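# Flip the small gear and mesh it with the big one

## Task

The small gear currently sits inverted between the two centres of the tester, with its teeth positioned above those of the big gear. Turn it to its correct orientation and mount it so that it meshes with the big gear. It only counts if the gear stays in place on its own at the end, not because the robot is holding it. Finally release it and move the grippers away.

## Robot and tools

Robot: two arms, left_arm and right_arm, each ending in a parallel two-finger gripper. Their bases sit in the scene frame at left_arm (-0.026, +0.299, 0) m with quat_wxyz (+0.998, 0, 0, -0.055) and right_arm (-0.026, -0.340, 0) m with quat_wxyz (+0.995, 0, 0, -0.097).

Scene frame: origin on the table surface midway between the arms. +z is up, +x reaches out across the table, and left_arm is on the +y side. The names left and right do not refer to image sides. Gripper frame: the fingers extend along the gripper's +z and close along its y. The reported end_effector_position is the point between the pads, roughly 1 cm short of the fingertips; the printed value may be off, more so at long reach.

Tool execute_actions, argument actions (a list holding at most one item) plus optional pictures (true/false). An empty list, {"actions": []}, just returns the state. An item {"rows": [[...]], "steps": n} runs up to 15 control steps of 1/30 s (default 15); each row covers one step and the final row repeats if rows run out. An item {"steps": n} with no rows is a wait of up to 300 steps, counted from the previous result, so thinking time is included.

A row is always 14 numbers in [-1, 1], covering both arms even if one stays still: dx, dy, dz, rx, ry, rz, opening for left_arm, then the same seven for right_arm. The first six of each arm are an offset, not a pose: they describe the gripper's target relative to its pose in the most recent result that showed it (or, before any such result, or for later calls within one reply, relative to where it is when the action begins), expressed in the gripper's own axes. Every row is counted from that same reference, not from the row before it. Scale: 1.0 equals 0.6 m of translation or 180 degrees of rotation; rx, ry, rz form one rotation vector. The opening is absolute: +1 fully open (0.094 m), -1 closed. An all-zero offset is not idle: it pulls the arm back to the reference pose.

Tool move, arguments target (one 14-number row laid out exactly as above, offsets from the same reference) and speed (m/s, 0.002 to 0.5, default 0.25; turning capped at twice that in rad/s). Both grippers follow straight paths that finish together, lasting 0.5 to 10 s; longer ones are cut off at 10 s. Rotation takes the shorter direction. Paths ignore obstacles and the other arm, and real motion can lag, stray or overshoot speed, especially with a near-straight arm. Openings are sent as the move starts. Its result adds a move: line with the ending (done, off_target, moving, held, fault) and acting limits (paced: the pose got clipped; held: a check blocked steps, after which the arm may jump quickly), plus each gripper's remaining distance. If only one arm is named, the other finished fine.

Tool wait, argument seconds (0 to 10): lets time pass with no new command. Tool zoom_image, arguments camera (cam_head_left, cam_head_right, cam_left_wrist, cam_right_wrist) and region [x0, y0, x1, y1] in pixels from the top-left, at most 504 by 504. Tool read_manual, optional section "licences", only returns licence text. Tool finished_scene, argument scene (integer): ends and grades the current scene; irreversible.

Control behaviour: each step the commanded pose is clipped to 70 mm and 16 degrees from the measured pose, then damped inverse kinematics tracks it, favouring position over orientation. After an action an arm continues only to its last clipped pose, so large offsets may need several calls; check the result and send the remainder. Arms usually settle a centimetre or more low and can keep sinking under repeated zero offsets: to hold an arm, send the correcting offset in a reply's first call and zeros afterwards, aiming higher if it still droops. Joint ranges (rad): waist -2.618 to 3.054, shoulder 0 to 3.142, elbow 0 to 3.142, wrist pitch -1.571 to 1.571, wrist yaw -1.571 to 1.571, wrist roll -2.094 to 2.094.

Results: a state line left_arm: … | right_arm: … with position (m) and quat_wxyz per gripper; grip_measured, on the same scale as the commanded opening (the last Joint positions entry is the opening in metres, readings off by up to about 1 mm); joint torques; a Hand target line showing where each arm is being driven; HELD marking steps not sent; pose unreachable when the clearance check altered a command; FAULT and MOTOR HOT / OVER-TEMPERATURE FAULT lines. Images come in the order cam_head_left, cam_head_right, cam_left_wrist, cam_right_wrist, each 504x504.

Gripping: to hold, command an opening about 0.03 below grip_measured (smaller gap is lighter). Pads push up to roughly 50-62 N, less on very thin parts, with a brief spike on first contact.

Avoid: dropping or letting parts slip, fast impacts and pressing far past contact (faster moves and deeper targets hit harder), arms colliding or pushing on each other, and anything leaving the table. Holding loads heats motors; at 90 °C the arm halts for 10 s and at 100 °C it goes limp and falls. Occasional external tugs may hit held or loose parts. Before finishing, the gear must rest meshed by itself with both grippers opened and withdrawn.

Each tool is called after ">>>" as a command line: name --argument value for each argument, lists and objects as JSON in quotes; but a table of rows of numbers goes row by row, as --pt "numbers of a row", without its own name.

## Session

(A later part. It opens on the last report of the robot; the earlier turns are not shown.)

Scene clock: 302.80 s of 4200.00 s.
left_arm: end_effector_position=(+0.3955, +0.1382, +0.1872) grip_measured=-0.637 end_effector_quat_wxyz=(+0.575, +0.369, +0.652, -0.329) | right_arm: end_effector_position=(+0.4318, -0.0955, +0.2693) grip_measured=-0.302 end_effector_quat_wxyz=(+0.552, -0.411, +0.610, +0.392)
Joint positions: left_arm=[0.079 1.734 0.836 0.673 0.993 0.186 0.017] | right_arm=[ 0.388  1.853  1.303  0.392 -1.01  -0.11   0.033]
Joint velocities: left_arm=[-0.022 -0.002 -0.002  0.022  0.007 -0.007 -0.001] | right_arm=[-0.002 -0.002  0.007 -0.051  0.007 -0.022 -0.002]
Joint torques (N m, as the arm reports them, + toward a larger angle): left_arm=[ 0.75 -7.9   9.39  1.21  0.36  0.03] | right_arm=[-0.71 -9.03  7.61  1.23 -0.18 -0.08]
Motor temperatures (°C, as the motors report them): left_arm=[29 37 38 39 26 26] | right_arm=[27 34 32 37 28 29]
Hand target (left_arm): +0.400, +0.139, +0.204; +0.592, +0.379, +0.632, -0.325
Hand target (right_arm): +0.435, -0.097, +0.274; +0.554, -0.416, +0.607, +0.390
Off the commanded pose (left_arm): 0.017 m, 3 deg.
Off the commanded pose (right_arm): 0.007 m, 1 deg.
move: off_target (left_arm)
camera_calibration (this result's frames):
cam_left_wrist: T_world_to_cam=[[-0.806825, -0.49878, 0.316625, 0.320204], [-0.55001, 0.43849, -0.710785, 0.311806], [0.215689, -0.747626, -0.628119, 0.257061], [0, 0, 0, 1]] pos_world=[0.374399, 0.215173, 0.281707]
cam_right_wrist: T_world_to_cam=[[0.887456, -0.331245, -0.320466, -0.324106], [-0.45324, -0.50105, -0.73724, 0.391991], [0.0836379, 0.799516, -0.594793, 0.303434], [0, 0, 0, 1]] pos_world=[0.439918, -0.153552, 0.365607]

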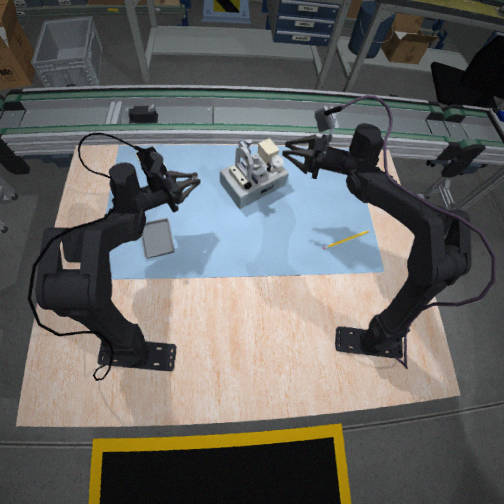

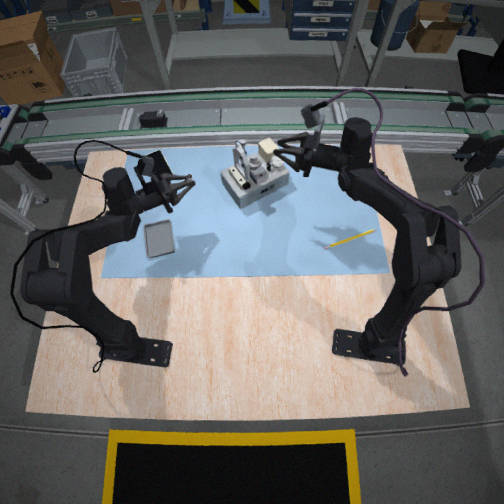

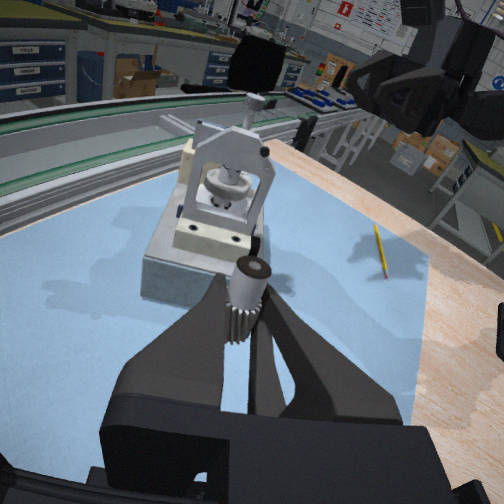

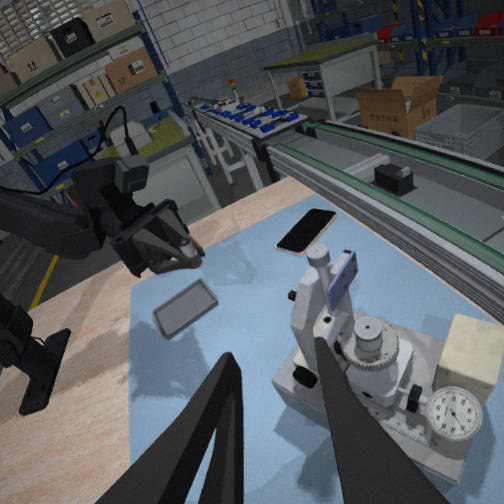

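>>> move --target '[0.027,0.03,0.22,0,-0.047,0.004,-0.67,-0.015,-0.046,0.185,0,0.16,0,-0.2]' --speed 0.12

Scene clock: 311.30 s of 4200.00 s.
left_arm: end_effector_position=(+0.4708, +0.0415, +0.1340) grip_measured=-0.637 end_effector_quat_wxyz=(+0.599, +0.345, +0.627, -0.359) | right_arm: end_effector_position=(+0.4993, -0.0024, +0.2651) grip_measured=-0.202 end_effector_quat_wxyz=(+0.412, -0.480, +0.724, +0.275)
Joint positions: left_arm=[-0.143  2.225  1.148  1.044  0.791 -0.012  0.017] | right_arm=[ 0.591  2.526  2.825 -0.991 -0.647 -0.46   0.037]
Joint velocities: left_arm=[ 0.007  0.017  0.007 -0.037 -0.037 -0.037  0.001] | right_arm=[-0.002  0.027  0.007 -0.037 -0.066  0.066  0.001]
Joint torques (N m, as the arm reports them, + toward a larger angle): left_arm=[ -0.7  -11.77   9.1    1.3   -0.09   0.04] | right_arm=[  0.27 -13.55   6.91   1.17  -0.21  -0.03]
Motor temperatures (°C, as the motors report them): left_arm=[29 38 38 40 26 26] | right_arm=[27 35 33 36 28 29]
Hand target (left_arm): +0.477, +0.039, +0.155; +0.623, +0.349, +0.605, -0.352
Hand target (right_arm): +0.497, -0.001, +0.269; +0.413, -0.482, +0.722, +0.274
Off the commanded pose (left_arm): 0.022 m, 4 deg.
Off the commanded pose (right_arm): 0.004 m, 4 deg.
elbow stopped short (right arm): the move would have taken joint 3 (elbow) straighter than the controller allows; a more bent joint 3 avoids this.
After step 90, 2.73 s passed at rest.
move: off_target (left_arm, right_arm)
camera_calibration (this result's frames):
cam_left_wrist: T_world_to_cam=[[-0.817223, -0.460198, 0.346935, 0.348787], [-0.530935, 0.367014, -0.763812, 0.358919], [0.224174, -0.808405, -0.544268, 0.122407], [0, 0, 0, 1]] pos_world=[0.448159, 0.127737, 0.219762]
cam_right_wrist: T_world_to_cam=[[0.830311, -0.485927, -0.272869, -0.338913], [-0.557246, -0.730667, -0.394465, 0.426623], [-0.00769541, 0.479584, -0.877462, 0.340656], [0, 0, 0, 1]] pos_world=[0.521759, -0.0163415, 0.374722]

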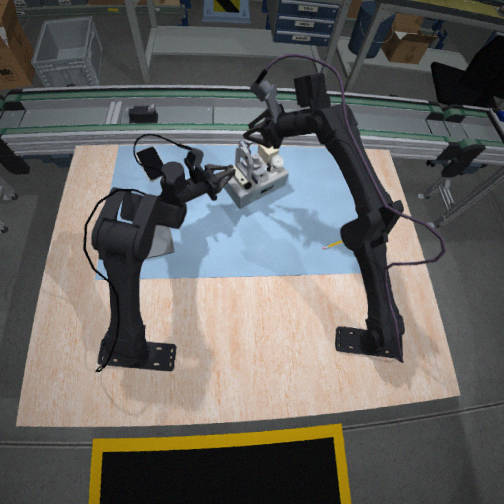

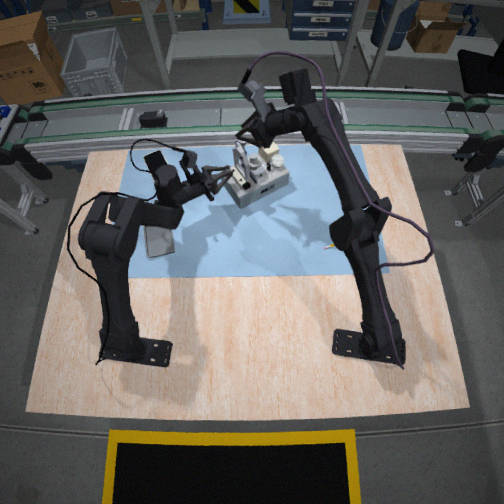

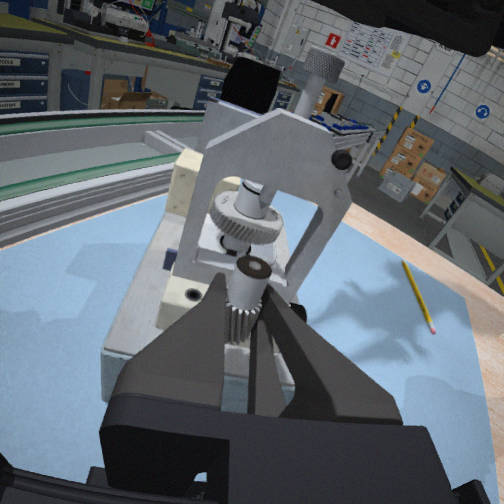

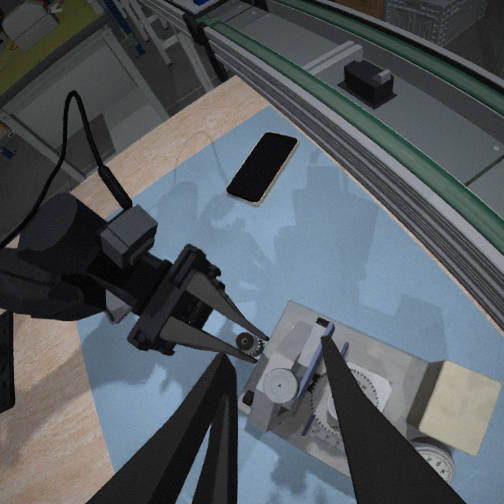

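>>> move --target '[-0.045,0.003,-0.02,0,-0.025,0.012,-0.67,0.03,0.006,0.018,0.12,-0.03,0.07,-0.2]' --speed 0.1

Scene clock: 318.60 s of 4200.00 s.
left_arm: end_effector_position=(+0.4709, +0.0490, +0.1446) grip_measured=-0.637 end_effector_quat_wxyz=(+0.616, +0.338, +0.612, -0.363) | right_arm: end_effector_position=(+0.4988, -0.0024, +0.2311) grip_measured=-0.202 end_effector_quat_wxyz=(+0.484, -0.300, +0.798, +0.200)
Joint positions: left_arm=[-0.127  2.225  1.134  1.123  0.799 -0.051  0.017] | right_arm=[ 0.703  2.105  1.858 -0.234 -0.215 -0.079  0.037]
Joint velocities: left_arm=[-0.007  0.012  0.007  0.007  0.037  0.022  0.001] | right_arm=[-0.012  0.007 -0.002 -0.037  0.066  0.022 -0.   ]
Joint torques (N m, as the arm reports them, + toward a larger angle): left_arm=[  0.74 -13.5    4.74   1.32   0.18   0.02] | right_arm=[  0.43 -15.04   4.86   1.63   0.     0.02]
Motor temperatures (°C, as the motors report them): left_arm=[29 40 37 40 26 26] | right_arm=[27 37 33 36 28 29]
Hand target (left_arm): +0.467, +0.052, +0.161; +0.630, +0.344, +0.596, -0.361
Hand target (right_arm): +0.495, -0.002, +0.244; +0.496, -0.297, +0.791, +0.201
Off the commanded pose (left_arm): 0.017 m, 3 deg.
Off the commanded pose (right_arm): 0.013 m, 2 deg.
After step 90, 1.53 s passed at rest.
move: off_target (left_arm, right_arm)
camera_calibration (this result's frames):
cam_left_wrist: T_world_to_cam=[[-0.824451, -0.454002, 0.33788, 0.353095], [-0.509515, 0.335593, -0.792321, 0.359916], [0.246325, -0.825384, -0.508001, 0.119331], [0, 0, 0, 1]] pos_world=[0.445097, 0.138015, 0.226485]
cam_right_wrist: T_world_to_cam=[[0.556205, -0.772923, -0.305328, -0.204322], [-0.80088, -0.400441, -0.445239, 0.546949], [0.22187, 0.492175, -0.841747, 0.188074], [0, 0, 0, 1]] pos_world=[0.509958, -0.0314694, 0.339448]

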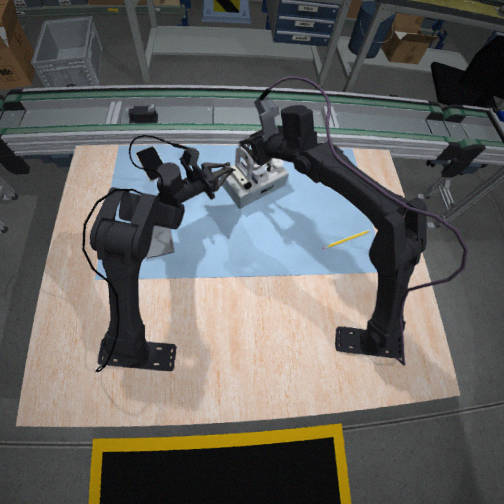

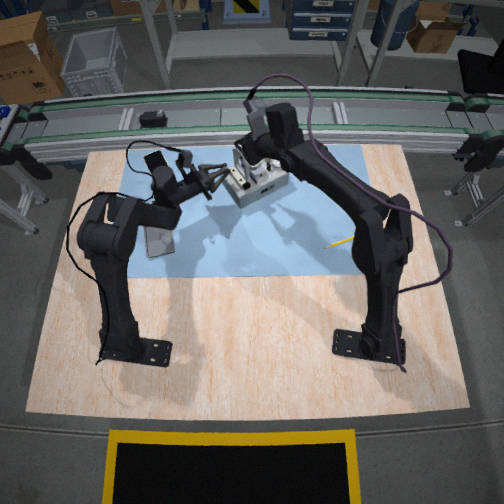

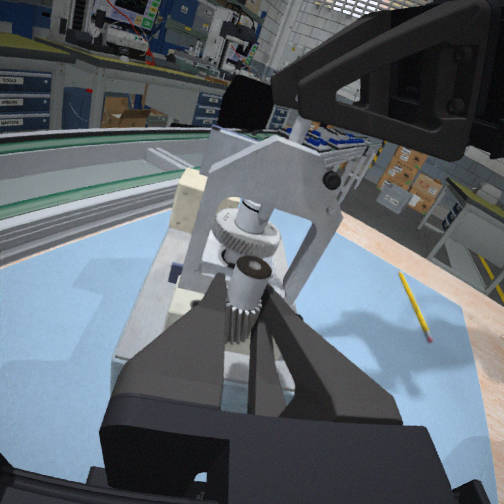

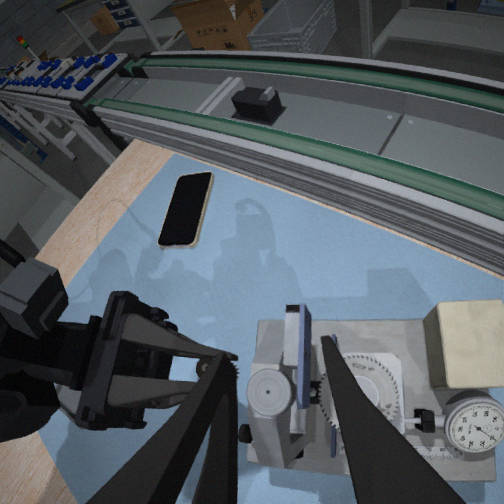

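>>> execute_actions --actions '[{"rows":[[-0.022,-0.003,0.0,0,-0.008,0.012,-0.67,-0.004,0.01,-0.016,0,-0.008,0,-0.3],[-0.02,-0.003,0.01,0,-0.008,0.012,-0.67,-0.004,0.01,-0.016,0,-0.008,0,-0.35],[-0.018,-0.003,0.02,0,-0.008,0.012,-0.67,-0.004,0.01,-0.016,0,-0.008,0,-0.4],[-0.016,-0.003,0.03,0,-0.008,0.012,-0.67,-0.004,0.01,-0.016,0,-0.008,0,-0.45],[-0.014,-0.003,0.04,0,-0.008,0.012,-0.67,-0.004,0.01,-0.016,0,-0.008,0,-0.5],[-0.013,-0.003,0.048,0,-0.008,0.012,-0.67,-0.004,0.01,-0.016,0,-0.008,0,-0.55],[-0.013,-0.003,0.048,0,-0.008,0.012,-0.67,-0.004,0.01,-0.016,0,-0.008,0,-0.6],[-0.013,-0.003,0.048,0,-0.008,0.012,-0.67,-0.004,0.01,-0.016,0,-0.008,0,-0.65],[-0.013,-0.003,0.048,0,-0.008,0.012,-0.67,-0.004,0.01,-0.016,0,-0.008,0,-0.75]]}]'

Scene clock: 332.47 s of 4200.00 s.
left_arm: end_effector_position=(+0.4751, +0.0236, +0.1347) grip_measured=-0.637 end_effector_quat_wxyz=(+0.609, +0.343, +0.614, -0.367) | right_arm: end_effector_position=(+0.4927, -0.0046, +0.2229) grip_measured=-0.701 end_effector_quat_wxyz=(+0.479, -0.299, +0.801, +0.200)
Joint positions: left_arm=[-0.178  2.277  1.197  1.095  0.765 -0.043  0.017] | right_arm=[ 0.705  2.083  1.801 -0.209 -0.215 -0.075  0.014]
Joint velocities: left_arm=[-0.017 -0.007 -0.007 -0.051 -0.125  0.007  0.001] | right_arm=[ 0.007  0.012 -0.007 -0.066 -0.095  0.051 -0.   ]
Joint torques (N m, as the arm reports them, + toward a larger angle): left_arm=[  0.16 -12.43   9.06   1.14  -0.14   0.  ] | right_arm=[  0.46 -14.78   4.9    1.68  -0.01   0.04]
Motor temperatures (°C, as the motors report them): left_arm=[29 44 36 40 26 26] | right_arm=[27 39 32 37 28 29]
Hand target (left_arm): +0.484, +0.024, +0.153; +0.631, +0.345, +0.598, -0.355
Hand target (right_arm): +0.489, -0.003, +0.238; +0.494, -0.297, +0.792, +0.204
Off the commanded pose (left_arm): 0.020 m, 3 deg.
Off the commanded pose (right_arm): 0.015 m, 2 deg.
Steps of this call (steps 1 to 90: nothing new was sent; then 10.37 s passed at rest; steps 91 to 105: all 15 steps of this action). Readings (end_effector_position):
91: left_arm (+0.4709, +0.0489, +0.1446) | right_arm (+0.4987, -0.0028, +0.2311)
92: left_arm (+0.4708, +0.0488, +0.1446) | right_arm (+0.4970, -0.0037, +0.2297)
94: left_arm (+0.4711, +0.0468, +0.1439) | right_arm (+0.4942, -0.0053, +0.2263)
98: left_arm (+0.4758, +0.0312, +0.1405) | right_arm (+0.4930, -0.0052, +0.2230)
105: the state above
camera_calibration (this result's frames):
cam_left_wrist: T_world_to_cam=[[-0.828581, -0.442751, 0.342673, 0.349435], [-0.511546, 0.349948, -0.784766, 0.362359], [0.227538, -0.825535, -0.516448, 0.102348], [0, 0, 0, 1]] pos_world=[0.45161, 0.112397, 0.217483]
cam_right_wrist: T_world_to_cam=[[0.55252, -0.773813, -0.309734, -0.202266], [-0.805914, -0.401166, -0.435394, 0.537855], [0.212659, 0.490183, -0.845279, 0.188957], [0, 0, 0, 1]] pos_world=[0.505038, -0.0333703, 0.331252]

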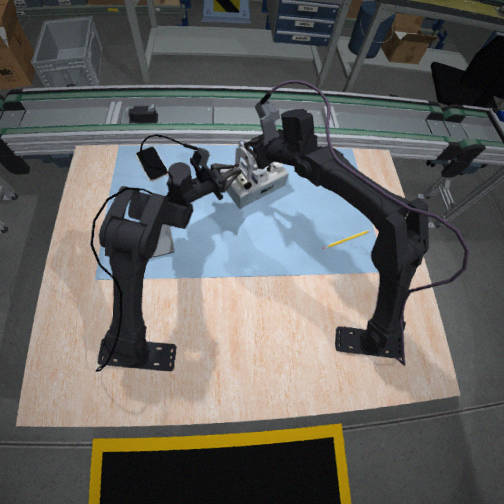

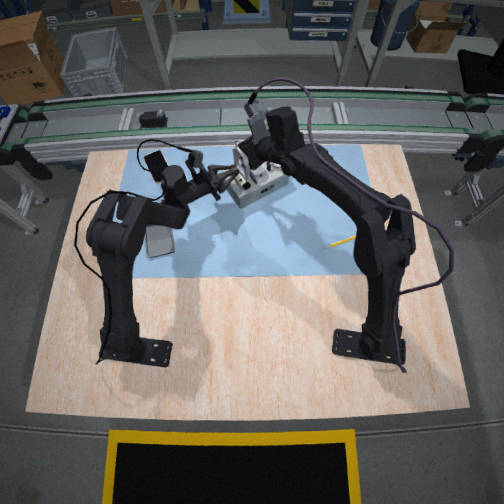

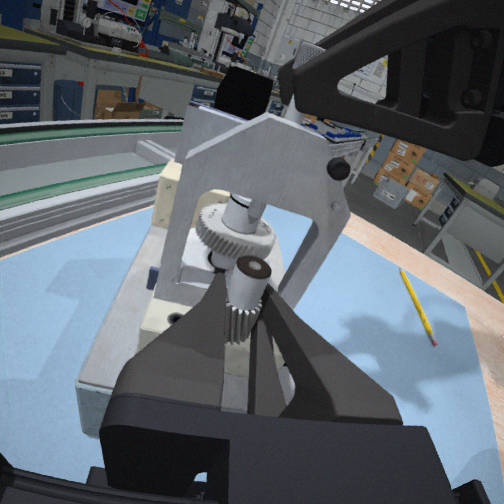

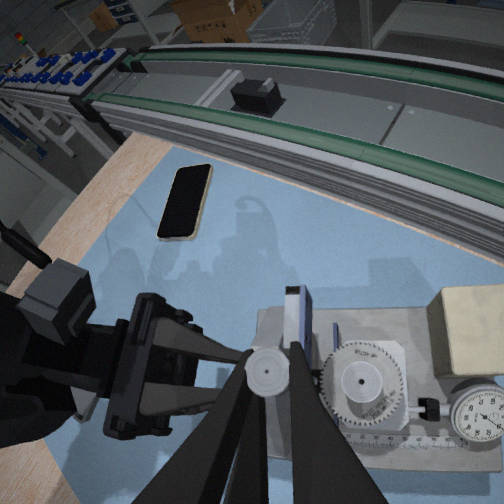

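>>> execute_actions --actions '[{"rows":[[-0.032,0.012,0.01,-0.008,-0.012,0.018,-0.67,-0.04,0.002,-0.02,0,-0.02,0,-0.75],[-0.032,0.012,0.015,-0.008,-0.012,0.018,-0.67,-0.06,0.002,-0.03,0,-0.03,0,-0.75],[-0.032,0.012,0.02,-0.008,-0.012,0.018,-0.67,-0.08,0.003,-0.04,0,-0.04,0,-0.75],[-0.032,0.012,0.025,-0.008,-0.012,0.018,-0.67,-0.1,0.004,-0.05,0,-0.05,0,-0.75],[-0.032,0.012,0.03,-0.008,-0.012,0.018,-0.67,-0.115,0.004,-0.058,0,-0.07,0,-0.75],[-0.032,0.012,0.036,-0.008,-0.012,0.018,-0.67,-0.115,0.004,-0.058,0,-0.07,0,-0.75]]}]'

Scene clock: 340.53 s of 4200.00 s.
left_arm: end_effector_position=(+0.4853, +0.0112, +0.1380) grip_measured=-0.637 end_effector_quat_wxyz=(+0.617, +0.344, +0.611, -0.358) | right_arm: end_effector_position=(+0.4926, -0.0046, +0.2330) grip_measured=-0.701 end_effector_quat_wxyz=(+0.500, -0.288, +0.789, +0.210)
Joint positions: left_arm=[-0.202  2.303  1.258  1.067  0.727 -0.027  0.017] | right_arm=[ 0.705  2.057  1.753 -0.129 -0.215 -0.05   0.014]
Joint velocities: left_arm=[-0.007  0.007  0.002 -0.022 -0.081 -0.066  0.   ] | right_arm=[-0.022 -0.002 -0.027  0.037 -0.051 -0.007 -0.001]
Joint torques (N m, as the arm reports them, + toward a larger angle): left_arm=[ -0.19 -12.21   8.98   1.16  -0.09   0.13] | right_arm=[ -0.55 -18.67   6.5    2.17  -0.23   0.2 ]
Motor temperatures (°C, as the motors report them): left_arm=[29 44 36 40 26 26] | right_arm=[27 40 32 37 28 29]
Hand target (left_arm): +0.492, +0.009, +0.154; +0.635, +0.346, +0.597, -0.349
Hand target (right_arm): +0.490, -0.007, +0.299; +0.563, -0.276, +0.744, +0.232
Off the commanded pose (left_arm): 0.018 m, 3 deg.
Off the commanded pose (right_arm): 0.067 m, 9 deg.
Steps of this call (steps 1 to 90: nothing new was sent; then 4.57 s passed at rest; steps 91 to 105: all 15 steps of this action). Readings (end_effector_position):
91: left_arm (+0.4760, +0.0240, +0.1345) | right_arm (+0.4927, -0.0046, +0.2230)
92: left_arm (+0.4764, +0.0243, +0.1344) | right_arm (+0.4926, -0.0046, +0.2240)
94: left_arm (+0.4786, +0.0236, +0.1350) | right_arm (+0.4925, -0.0047, +0.2256)
98: left_arm (+0.4850, +0.0163, +0.1386) | right_arm (+0.4924, -0.0047, +0.2323)
105: the state above
camera_calibration (this result's frames):
cam_left_wrist: T_world_to_cam=[[-0.829163, -0.456045, 0.323283, 0.354351], [-0.500173, 0.346993, -0.793362, 0.370148], [0.249632, -0.819523, -0.515815, 0.0806125], [0, 0, 0, 1]] pos_world=[0.458829, 0.0992249, 0.220687]
cam_right_wrist: T_world_to_cam=[[0.555295, -0.765792, -0.324363, -0.197066], [-0.794197, -0.372558, -0.480054, 0.5469], [0.246777, 0.524179, -0.815069, 0.173805], [0, 0, 0, 1]] pos_world=[0.500885, -0.0382644, 0.340283]

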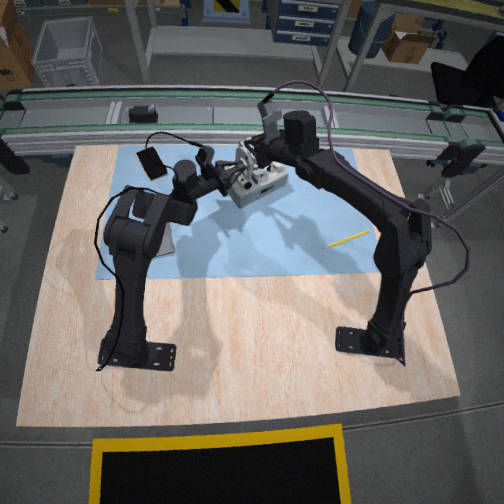

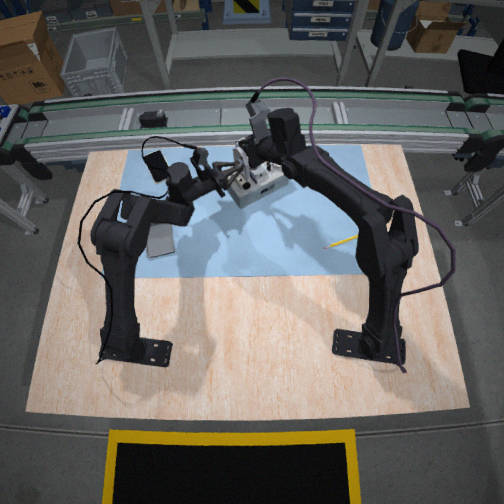

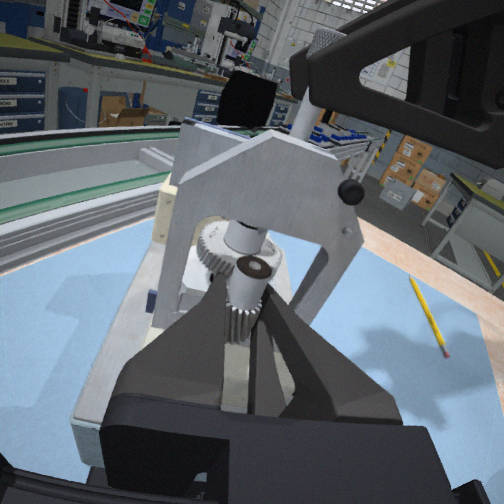

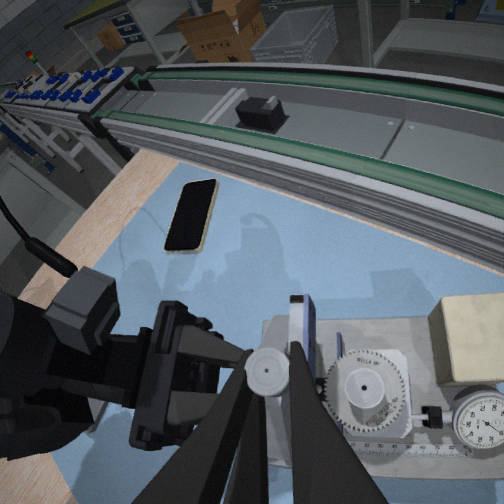

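Looks high enough in the window; advance.

>>> execute_actions --actions '[{"rows":[[-0.028,0.007,0.012,-0.002,-0.01,0.011,-0.67,-0.12,0.006,-0.045,0,-0.07,0,-0.75],[-0.028,0.007,0.016,-0.002,-0.01,0.011,-0.67,-0.12,0.006,-0.045,0,-0.07,0,-0.75],[-0.028,0.007,0.02,-0.002,-0.01,0.011,-0.67,-0.12,0.006,-0.045,0,-0.07,0,-0.75],[-0.028,0.007,0.024,-0.002,-0.01,0.011,-0.67,-0.12,0.006,-0.045,0,-0.07,0,-0.75],[-0.028,0.007,0.028,-0.002,-0.01,0.011,-0.67,-0.12,0.006,-0.045,0,-0.07,0,-0.75],[-0.028,0.007,0.032,-0.002,-0.01,0.011,-0.67,-0.12,0.006,-0.045,0,-0.07,0,-0.75],[-0.028,0.007,0.036,-0.002,-0.01,0.011,-0.67,-0.12,0.006,-0.045,0,-0.07,0,-0.75]]}]'

>>> zoom_image --camera "cam_left_wrist" --region '[150,200,350,400]'

Scene clock: 349.97 s of 4200.00 s.
left_arm: end_effector_position=(+0.4915, +0.0036, +0.1403) grip_measured=-0.637 end_effector_quat_wxyz=(+0.616, +0.349, +0.607, -0.361) | right_arm: end_effector_position=(+0.4928, -0.0045, +0.2338) grip_measured=-0.701 end_effector_quat_wxyz=(+0.509, -0.280, +0.785, +0.217)
Joint positions: left_arm=[-0.21   2.325  1.311  1.04   0.732 -0.027  0.017] | right_arm=[ 0.705  2.049  1.722 -0.081 -0.215 -0.032  0.014]
Joint velocities: left_arm=[ 0.012  0.002 -0.007 -0.066 -0.022 -0.022 -0.001] | right_arm=[ 0.002 -0.007  0.002  0.007 -0.022  0.037 -0.001]
Joint torques (N m, as the arm reports them, + toward a larger angle): left_arm=[ -1.7  -12.03   9.93   1.06  -0.43   0.01] | right_arm=[ -0.17 -18.69   6.7    2.43  -0.15   0.36]
Motor temperatures (°C, as the motors report them): left_arm=[29 44 37 40 26 26] | right_arm=[27 43 32 39 28 29]
Hand target (left_arm): +0.499, -0.004, +0.155; +0.633, +0.347, +0.596, -0.351
Hand target (right_arm): +0.491, -0.005, +0.309; +0.582, -0.264, +0.731, +0.241
Off the commanded pose (left_arm): 0.019 m, 3 deg.
Off the commanded pose (right_arm): 0.076 m, 11 deg.
Steps of this call (steps 1 to 90: nothing new was sent; then 5.93 s passed at rest; steps 91 to 105: all 15 steps of this action). Readings (end_effector_position):
91: left_arm (+0.4854, +0.0112, +0.1376) | right_arm (+0.4926, -0.0046, +0.2334)
92: left_arm (+0.4857, +0.0111, +0.1381) | right_arm (+0.4926, -0.0046, +0.2335)
94: left_arm (+0.4863, +0.0102, +0.1382) | right_arm (+0.4927, -0.0046, +0.2337)
98: left_arm (+0.4897, +0.0056, +0.1401) | right_arm (+0.4928, -0.0045, +0.2338)
105: the state above
camera_calibration (this result's frames):
cam_left_wrist: T_world_to_cam=[[-0.83639, -0.445036, 0.319991, 0.359271], [-0.492204, 0.352876, -0.795748, 0.374127], [0.241219, -0.823056, -0.51419, 0.0779291], [0, 0, 0, 1]] pos_world=[0.46584, 0.0920085, 0.222817]
cam_right_wrist: T_world_to_cam=[[0.553315, -0.761629, -0.337289, -0.192806], [-0.791527, -0.354616, -0.497726, 0.550406], [0.259474, 0.542373, -0.799065, 0.164452], [0, 0, 0, 1]] pos_world=[0.499673, -0.040858, 0.340328]

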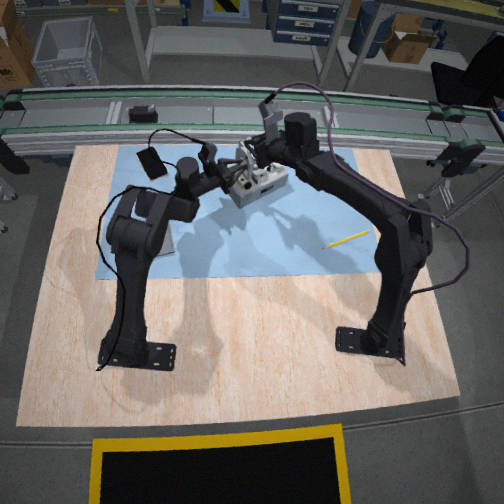

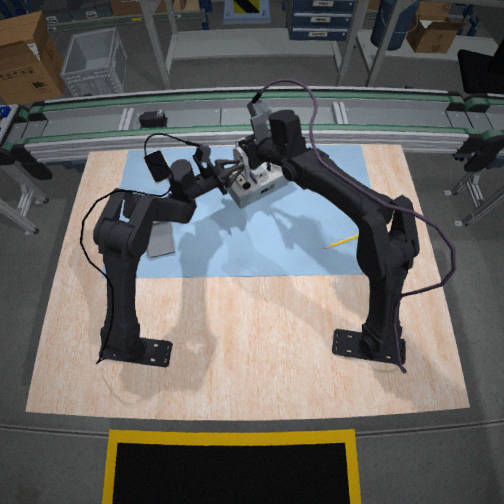

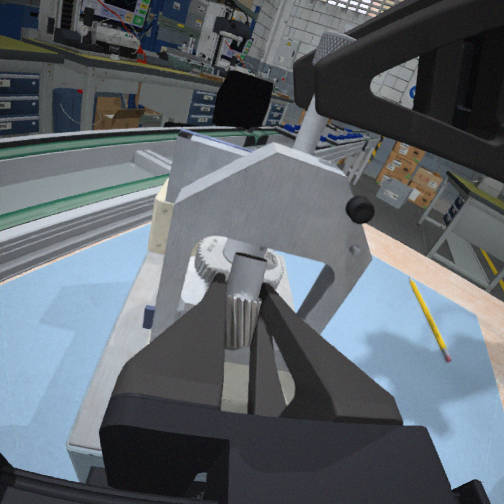

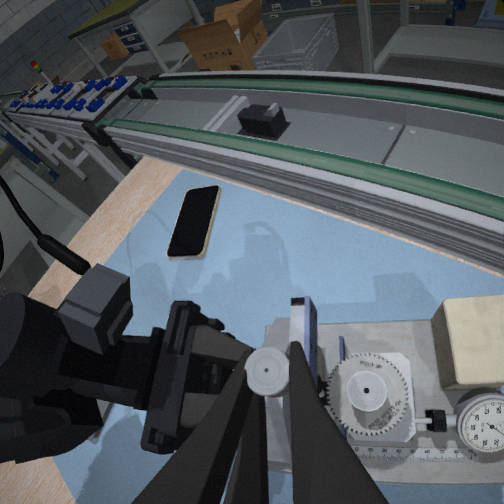

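Region (150, 200, 350, 400) of cam_left_wrist's 504x504 image, scaled by 2.520, with more detail than that image has.

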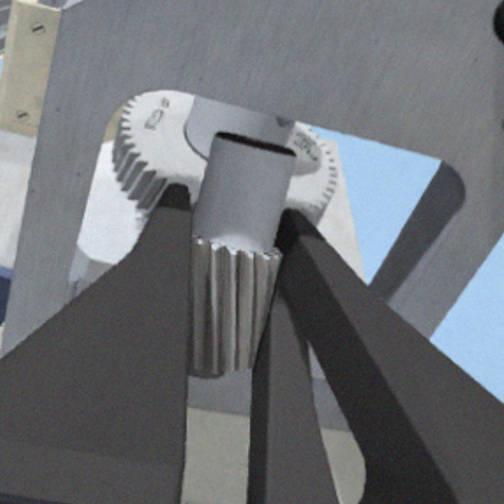

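>>> execute_actions --actions '[{"rows":[[-0.028,0,0,0,-0.01,0.008,-0.67,-0.12,0.006,-0.045,0,-0.06,0,-0.75],[-0.03,0,-0.01,0,-0.01,0.008,-0.67,-0.12,0.006,-0.045,0,-0.06,0,-0.75],[-0.03,0,-0.02,0,-0.01,0.008,-0.67,-0.12,0.006,-0.045,0,-0.06,0,-0.75],[-0.03,-0.004,-0.03,0,-0.01,0.008,-0.67,-0.12,0.006,-0.045,0,-0.06,0,-0.75],[-0.03,-0.004,-0.04,0,-0.01,0.008,-0.67,-0.12,0.006,-0.045,0,-0.06,0,-0.75],[-0.03,-0.004,-0.05,0,-0.01,0.008,-0.67,-0.12,0.006,-0.045,0,-0.06,0,-0.75],[-0.03,-0.004,-0.055,0,-0.01,0.008,-0.67,-0.12,0.006,-0.045,0,-0.06,0,-0.75],[-0.03,-0.004,-0.055,0,-0.01,0.008,-0.67,-0.12,0.006,-0.045,0,-0.06,0,-0.75],[-0.04,-0.004,-0.055,0,-0.01,0.008,-0.67,-0.12,0.006,-0.045,0,-0.06,0,-0.75],[-0.05,-0.004,-0.055,0,-0.01,0.008,-0.67,-0.12,0.006,-0.045,0,-0.06,0,-0.75],[-0.055,-0.004,-0.055,0,-0.01,0.008,-0.67,-0.12,0.006,-0.045,0,-0.06,0,-0.75]]}]' --pictures false

>>> wait --seconds 0.6

Scene clock: 366.90 s of 4200.00 s.
left_arm: end_effector_position=(+0.4773, +0.0318, +0.1514) grip_measured=-0.637 end_effector_quat_wxyz=(+0.618, +0.343, +0.612, -0.356) | right_arm: end_effector_position=(+0.4928, -0.0045, +0.2339) grip_measured=-0.701 end_effector_quat_wxyz=(+0.508, -0.277, +0.786, +0.218)
Joint positions: left_arm=[-0.164  2.229  1.189  1.063  0.761 -0.029  0.017] | right_arm=[ 0.705  2.049  1.722 -0.08  -0.215 -0.025  0.014]
Joint velocities: left_arm=[ 0.002 -0.203 -0.002 -0.007  0.051  0.007 -0.001] | right_arm=[-0.022 -0.002 -0.012 -0.022  0.051  0.022 -0.   ]
Joint torques (N m, as the arm reports them, + toward a larger angle): left_arm=[ -0.13 -13.31   6.21   1.22   0.05   0.01] | right_arm=[ -0.29 -18.93   7.09   2.33  -0.13   0.4 ]
Motor temperatures (°C, as the motors report them): left_arm=[29 45 38 40 26 26] | right_arm=[27 46 33 42 28 29]
Hand target (left_arm): +0.473, +0.031, +0.172; +0.630, +0.351, +0.593, -0.358
Hand target (right_arm): +0.490, -0.006, +0.310; +0.579, -0.259, +0.734, +0.243
Off the commanded pose (left_arm): 0.022 m, 3 deg.
Off the commanded pose (right_arm): 0.077 m, 11 deg.
Steps of this call (steps 1 to 90: nothing new was sent; then 13.43 s passed at rest; steps 91 to 105: all 15 steps of this action). Readings (end_effector_position):
91: left_arm (+0.4913, +0.0035, +0.1403) | right_arm (+0.4928, -0.0045, +0.2339)
92: left_arm (+0.4912, +0.0040, +0.1401) | right_arm (+0.4928, -0.0045, +0.2339)
94: left_arm (+0.4888, +0.0064, +0.1401) | right_arm (+0.4928, -0.0045, +0.2339)
98: left_arm (+0.4781, +0.0201, +0.1369) | right_arm (+0.4928, -0.0045, +0.2339)
105: the state above

Scene clock: 367.50 s of 4200.00 s.
left_arm: end_effector_position=(+0.4761, +0.0314, +0.1574) grip_measured=-0.637 end_effector_quat_wxyz=(+0.620, +0.345, +0.607, -0.357) | right_arm: end_effector_position=(+0.4928, -0.0045, +0.2339) grip_measured=-0.701 end_effector_quat_wxyz=(+0.508, -0.277, +0.786, +0.218)
Joint positions: left_arm=[-0.164  2.217  1.189  1.063  0.766 -0.03   0.017] | right_arm=[ 0.705  2.049  1.722 -0.08  -0.215 -0.025  0.014]
Joint velocities: left_arm=[ 0.002 -0.002  0.002  0.007 -0.022 -0.037 -0.001] | right_arm=[ 0.012  0.007  0.012  0.051  0.007 -0.037  0.   ]
Joint torques (N m, as the arm reports them, + toward a larger angle): left_arm=[  0.02 -13.09   6.36   1.23   0.14  -0.05] | right_arm=[ -0.28 -18.92   7.1    2.33  -0.13   0.4 ]
Motor temperatures (°C, as the motors report them): left_arm=[29 45 38 40 26 26] | right_arm=[27 46 33 42 28 29]
Hand target (left_arm): +0.473, +0.031, +0.172; +0.630, +0.351, +0.593, -0.358
Hand target (right_arm): +0.490, -0.006, +0.310; +0.579, -0.259, +0.734, +0.243
Off the commanded pose (left_arm): 0.016 m, 2 deg.
Off the commanded pose (right_arm): 0.077 m, 11 deg.
Steps of this call (steps 1 to 18: nothing new was sent). Readings (end_effector_position):
1: left_arm (+0.4769, +0.0317, +0.1543) | right_arm (+0.4928, -0.0045, +0.2339)
2: left_arm (+0.4766, +0.0316, +0.1563) | right_arm (+0.4928, -0.0045, +0.2339)
4: left_arm (+0.4763, +0.0316, +0.1576) | right_arm (+0.4928, -0.0045, +0.2339)
8: left_arm (+0.4762, +0.0314, +0.1574) | right_arm (+0.4928, -0.0045, +0.2339)
18: the state above
camera_calibration (this result's frames):
cam_left_wrist: T_world_to_cam=[[-0.832446, -0.454579, 0.316847, 0.352169], [-0.49233, 0.344406, -0.799372, 0.371212], [0.254254, -0.821428, -0.510502, 0.106512], [0, 0, 0, 1]] pos_world=[0.448839, 0.119733, 0.239527]
cam_right_wrist: T_world_to_cam=[[0.549941, -0.761451, -0.343158, -0.189745], [-0.794432, -0.350099, -0.496295, 0.551597], [0.257765, 0.545549, -0.797455, 0.164982], [0, 0, 0, 1]] pos_world=[0.500029, -0.0413738, 0.340208]

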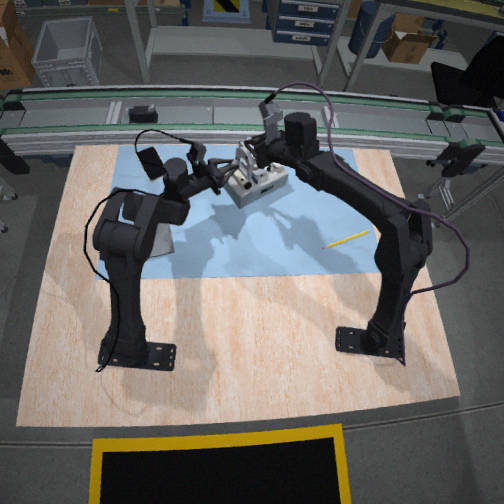

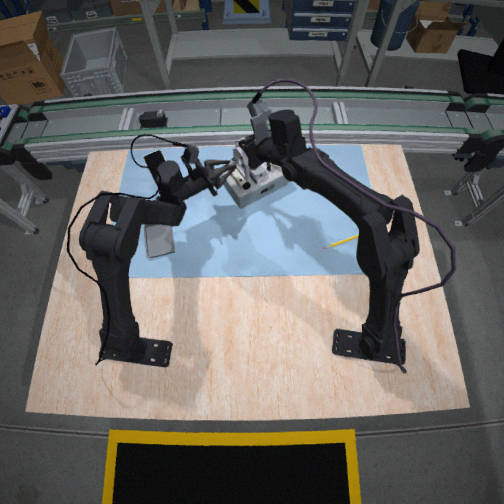

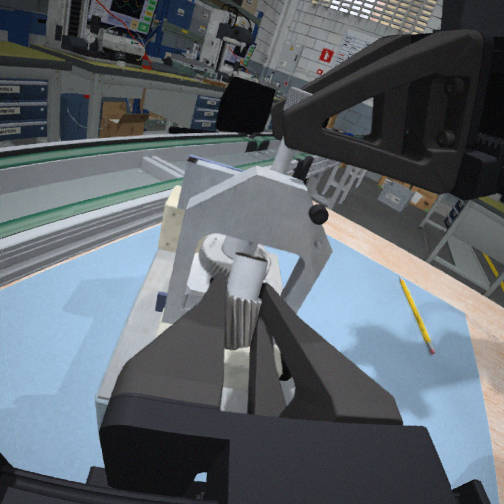

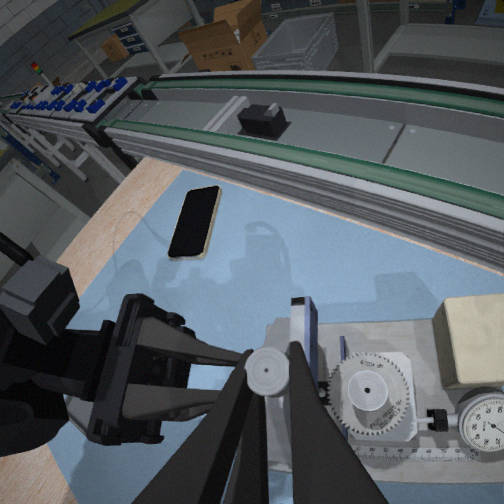

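>>> execute_actions --actions '[{"rows":[[-0.028,0.003,0.005,0,-0.009,0.008,-0.67,-0.12,0.006,-0.045,0,-0.06,0,-0.75],[-0.028,0.003,0.012,0,-0.009,0.008,-0.67,-0.12,0.006,-0.045,0,-0.06,0,-0.75],[-0.028,0.003,0.018,0,-0.009,0.008,-0.67,-0.12,0.006,-0.045,0,-0.06,0,-0.75],[-0.028,0.003,0.024,0,-0.009,0.008,-0.67,-0.12,0.006,-0.045,0,-0.06,0,-0.75],[-0.028,0.003,0.032,0,-0.009,0.008,-0.67,-0.12,0.006,-0.045,0,-0.06,0,-0.75]]}]'

Scene clock: 375.97 s of 4200.00 s.
left_arm: end_effector_position=(+0.4817, +0.0207, +0.1569) grip_measured=-0.637 end_effector_quat_wxyz=(+0.616, +0.346, +0.609, -0.360) | right_arm: end_effector_position=(+0.4928, -0.0045, +0.2339) grip_measured=-0.701 end_effector_quat_wxyz=(+0.508, -0.275, +0.786, +0.219)
Joint positions: left_arm=[-0.182  2.238  1.235  1.028  0.752 -0.03   0.017] | right_arm=[ 0.705  2.049  1.722 -0.08  -0.215 -0.021  0.014]
Joint velocities: left_arm=[-0.027  0.022  0.017 -0.022 -0.051 -0.081 -0.001] | right_arm=[-0.012 -0.002  0.007  0.051 -0.095 -0.037  0.   ]
Joint torques (N m, as the arm reports them, + toward a larger angle): left_arm=[ -0.67 -12.3    9.22   1.19  -0.08   0.05] | right_arm=[ -0.35 -18.9    7.13   2.33  -0.16   0.42]
Motor temperatures (°C, as the motors report them): left_arm=[29 46 37 40 26 26] | right_arm=[27 47 33 42 28 29]
Hand target (left_arm): +0.486, +0.017, +0.175; +0.633, +0.348, +0.594, -0.355
Hand target (right_arm): +0.491, -0.007, +0.310; +0.578, -0.256, +0.735, +0.244
Off the commanded pose (left_arm): 0.019 m, 3 deg.
Off the commanded pose (right_arm): 0.077 m, 11 deg.
Steps of this call (steps 1 to 90: nothing new was sent; then 4.97 s passed at rest; steps 91 to 105: all 15 steps of this action). Readings (end_effector_position):
91: left_arm (+0.4761, +0.0314, +0.1573) | right_arm (+0.4928, -0.0045, +0.2339)
92: left_arm (+0.4761, +0.0314, +0.1570) | right_arm (+0.4928, -0.0045, +0.2339)
94: left_arm (+0.4769, +0.0301, +0.1568) | right_arm (+0.4928, -0.0045, +0.2339)
98: left_arm (+0.4810, +0.0228, +0.1585) | right_arm (+0.4928, -0.0045, +0.2339)
105: the state above
camera_calibration (this result's frames):
cam_left_wrist: T_world_to_cam=[[-0.83174, -0.45107, 0.323641, 0.350616], [-0.497965, 0.348436, -0.794118, 0.379114], [0.245435, -0.821662, -0.514425, 0.100961], [0, 0, 0, 1]] pos_world=[0.455628, 0.109012, 0.239524]
cam_right_wrist: T_world_to_cam=[[0.547798, -0.761362, -0.346763, -0.187846], [-0.796299, -0.347395, -0.495202, 0.552274], [0.256565, 0.547398, -0.796574, 0.165376], [0, 0, 0, 1]] pos_world=[0.500247, -0.041688, 0.340084]

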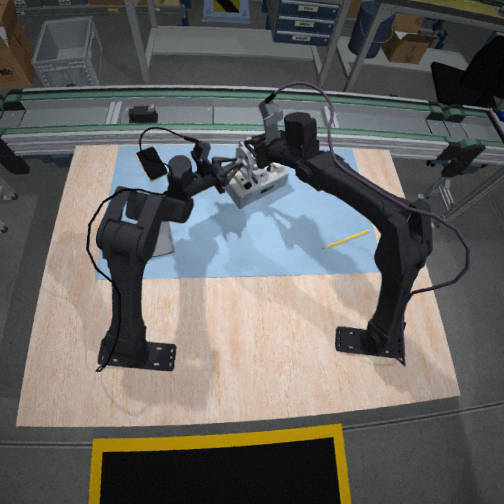

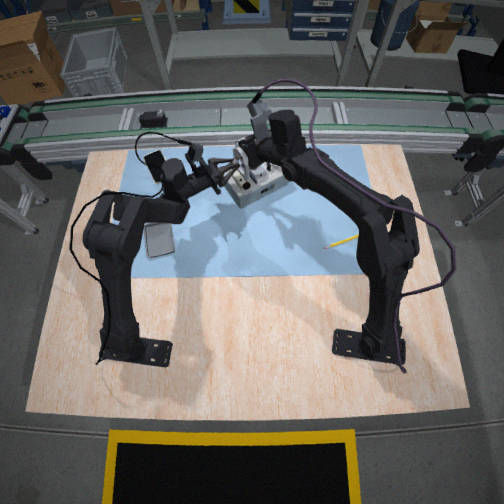

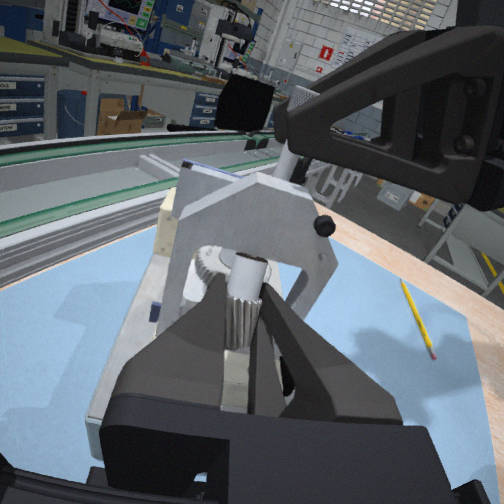

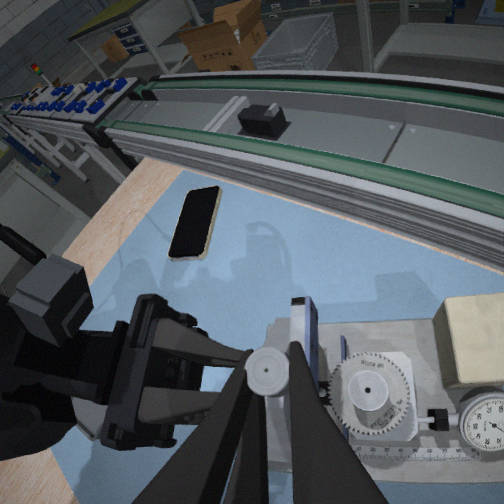

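>>> execute_actions --actions '[{"rows":[[-0.034,0.003,0.012,-0.002,-0.012,0.008,-0.67,-0.12,0.008,-0.045,0,-0.06,-0.01,-0.75],[-0.034,0.003,0.016,-0.002,-0.012,0.008,-0.67,-0.12,0.008,-0.045,0,-0.06,-0.01,-0.75],[-0.034,0.003,0.022,-0.002,-0.012,0.008,-0.67,-0.12,0.008,-0.045,0,-0.06,-0.01,-0.75]]}]'

Scene clock: 380.60 s of 4200.00 s.
left_arm: end_effector_position=(+0.4840, +0.0163, +0.1545) grip_measured=-0.637 end_effector_quat_wxyz=(+0.611, +0.342, +0.615, -0.362) | right_arm: end_effector_position=(+0.4928, -0.0045, +0.2339) grip_measured=-0.701 end_effector_quat_wxyz=(+0.509, -0.278, +0.785, +0.218)
Joint positions: left_arm=[-0.191  2.246  1.253  1.005  0.741 -0.035  0.017] | right_arm=[ 0.705  2.049  1.722 -0.08  -0.215 -0.027  0.014]
Joint velocities: left_arm=[-0.007 -0.007 -0.017 -0.037  0.007 -0.022  0.001] | right_arm=[ 0.007 -0.017  0.012 -0.037 -0.037 -0.037 -0.003]
Joint torques (N m, as the arm reports them, + toward a larger angle): left_arm=[ -0.86 -12.37   9.73   1.28  -0.1   -0.03] | right_arm=[ -0.18 -18.98   7.01   2.34  -0.1    0.19]
Motor temperatures (°C, as the motors report them): left_arm=[29 46 38 40 26 26] | right_arm=[27 48 33 43 28 29]
Hand target (left_arm): +0.489, +0.011, +0.178; +0.633, +0.345, +0.594, -0.357
Hand target (right_arm): +0.490, -0.006, +0.310; +0.582, -0.266, +0.731, +0.237
Off the commanded pose (left_arm): 0.024 m, 4 deg.
Off the commanded pose (right_arm): 0.077 m, 11 deg.
Steps of this call (steps 1 to 90: nothing new was sent; then 1.13 s passed at rest; steps 91 to 105: all 15 steps of this action). Readings (end_effector_position):
91: left_arm (+0.4817, +0.0205, +0.1567) | right_arm (+0.4928, -0.0045, +0.2339)
92: left_arm (+0.4817, +0.0203, +0.1566) | right_arm (+0.4928, -0.0045, +0.2339)
94: left_arm (+0.4827, +0.0192, +0.1564) | right_arm (+0.4928, -0.0045, +0.2339)
98: left_arm (+0.4838, +0.0166, +0.1549) | right_arm (+0.4928, -0.0045, +0.2339)
105: the state above
camera_calibration (this result's frames):
cam_left_wrist: T_world_to_cam=[[-0.824972, -0.45324, 0.337632, 0.345994], [-0.512509, 0.348117, -0.784952, 0.385551], [0.238236, -0.820602, -0.519476, 0.0997256], [0, 0, 0, 1]] pos_world=[0.459276, 0.104436, 0.237625]
cam_right_wrist: T_world_to_cam=[[0.551106, -0.761493, -0.34119, -0.19078], [-0.793411, -0.351574, -0.496886, 0.551226], [0.258422, 0.54454, -0.797931, 0.164765], [0, 0, 0, 1]] pos_world=[0.499909, -0.0412025, 0.340275]

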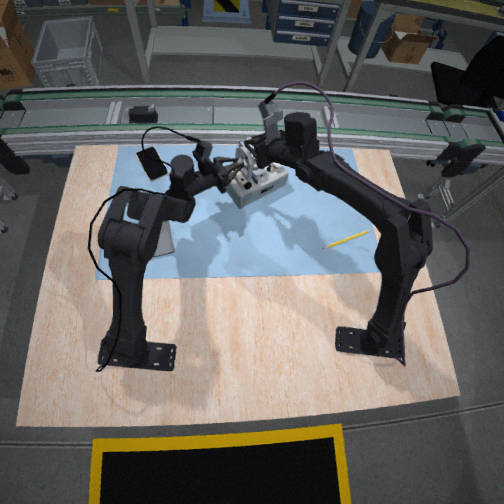

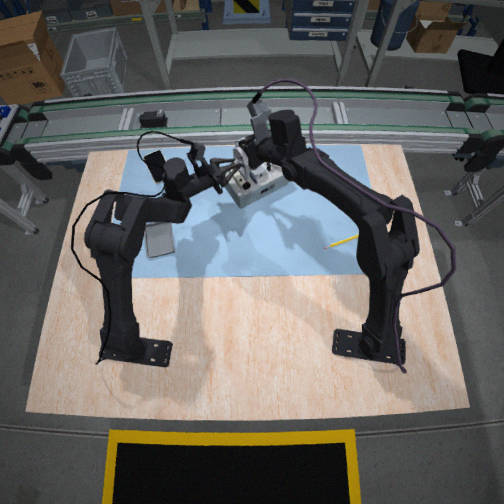

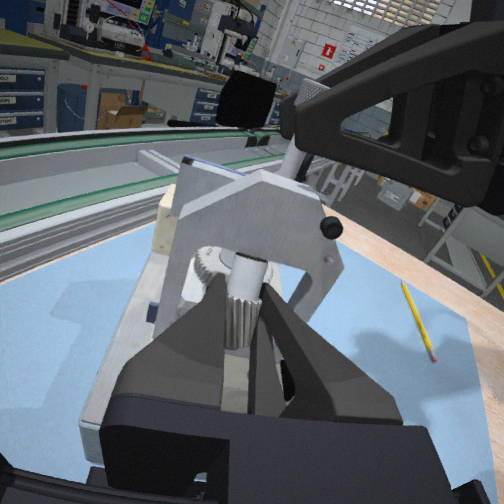

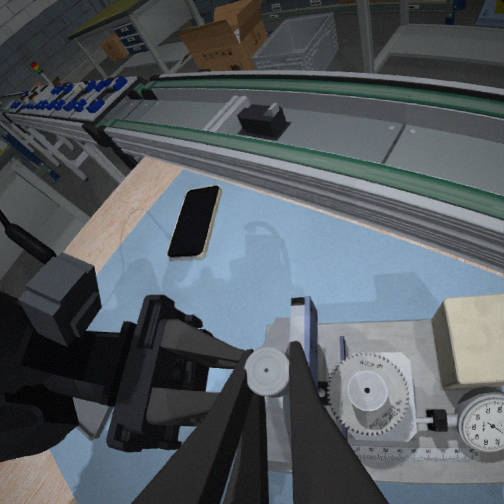

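Top face wedging under the edge. Back off, go higher.

>>> execute_actions --actions '[{"rows":[[-0.03,0,-0.01,0,-0.012,0.008,-0.67,-0.12,0.008,-0.045,0,-0.06,-0.01,-0.75],[-0.03,0,-0.02,0,-0.012,0.008,-0.67,-0.12,0.008,-0.045,0,-0.06,-0.01,-0.75],[-0.03,0,-0.03,0,-0.012,0.008,-0.67,-0.12,0.008,-0.045,0,-0.06,-0.01,-0.75],[-0.03,0,-0.03,0,-0.012,0.008,-0.67,-0.12,0.008,-0.045,0,-0.06,-0.01,-0.75],[-0.03,0,-0.03,0,-0.012,0.008,-0.67,-0.12,0.008,-0.045,0,-0.06,-0.01,-0.75],[-0.042,0,-0.03,0,-0.014,0.008,-0.67,-0.12,0.008,-0.045,0,-0.06,-0.01,-0.75]]}]' --pictures false

Scene clock: 389.53 s of 4200.00 s.
left_arm: end_effector_position=(+0.4792, +0.0308, +0.1598) grip_measured=-0.637 end_effector_quat_wxyz=(+0.614, +0.335, +0.617, -0.361) | right_arm: end_effector_position=(+0.4928, -0.0045, +0.2339) grip_measured=-0.701 end_effector_quat_wxyz=(+0.509, -0.279, +0.785, +0.217)
Joint positions: left_arm=[-0.166  2.208  1.201  1.028  0.754 -0.048  0.017] | right_arm=[ 0.705  2.049  1.722 -0.08  -0.215 -0.031  0.014]
Joint velocities: left_arm=[ 0.002 -0.017 -0.007 -0.037 -0.066 -0.037 -0.   ] | right_arm=[ 0.012  0.017 -0.007  0.007  0.007 -0.037  0.001]
Joint torques (N m, as the arm reports them, + toward a larger angle): left_arm=[  0.33 -13.7    5.77   1.29   0.14  -0.07] | right_arm=[ -0.14 -19.01   6.98   2.35  -0.11   0.17]
Motor temperatures (°C, as the motors report them): left_arm=[29 46 38 41 26 26] | right_arm=[27 48 33 43 28 29]
Hand target (left_arm): +0.475, +0.032, +0.179; +0.629, +0.342, +0.597, -0.361
Hand target (right_arm): +0.490, -0.006, +0.310; +0.582, -0.269, +0.730, +0.235
Off the commanded pose (left_arm): 0.020 m, 3 deg.
Off the commanded pose (right_arm): 0.077 m, 11 deg.
Steps of this call (steps 1 to 90: nothing new was sent; then 5.43 s passed at rest; steps 91 to 105: all 15 steps of this action). Readings (end_effector_position):
91: left_arm (+0.4839, +0.0163, +0.1541) | right_arm (+0.4928, -0.0045, +0.2339)
92: left_arm (+0.4833, +0.0169, +0.1539) | right_arm (+0.4928, -0.0045, +0.2339)
94: left_arm (+0.4796, +0.0205, +0.1517) | right_arm (+0.4928, -0.0045, +0.2339)
98: left_arm (+0.4791, +0.0291, +0.1509) | right_arm (+0.4928, -0.0045, +0.2339)
105: the state above


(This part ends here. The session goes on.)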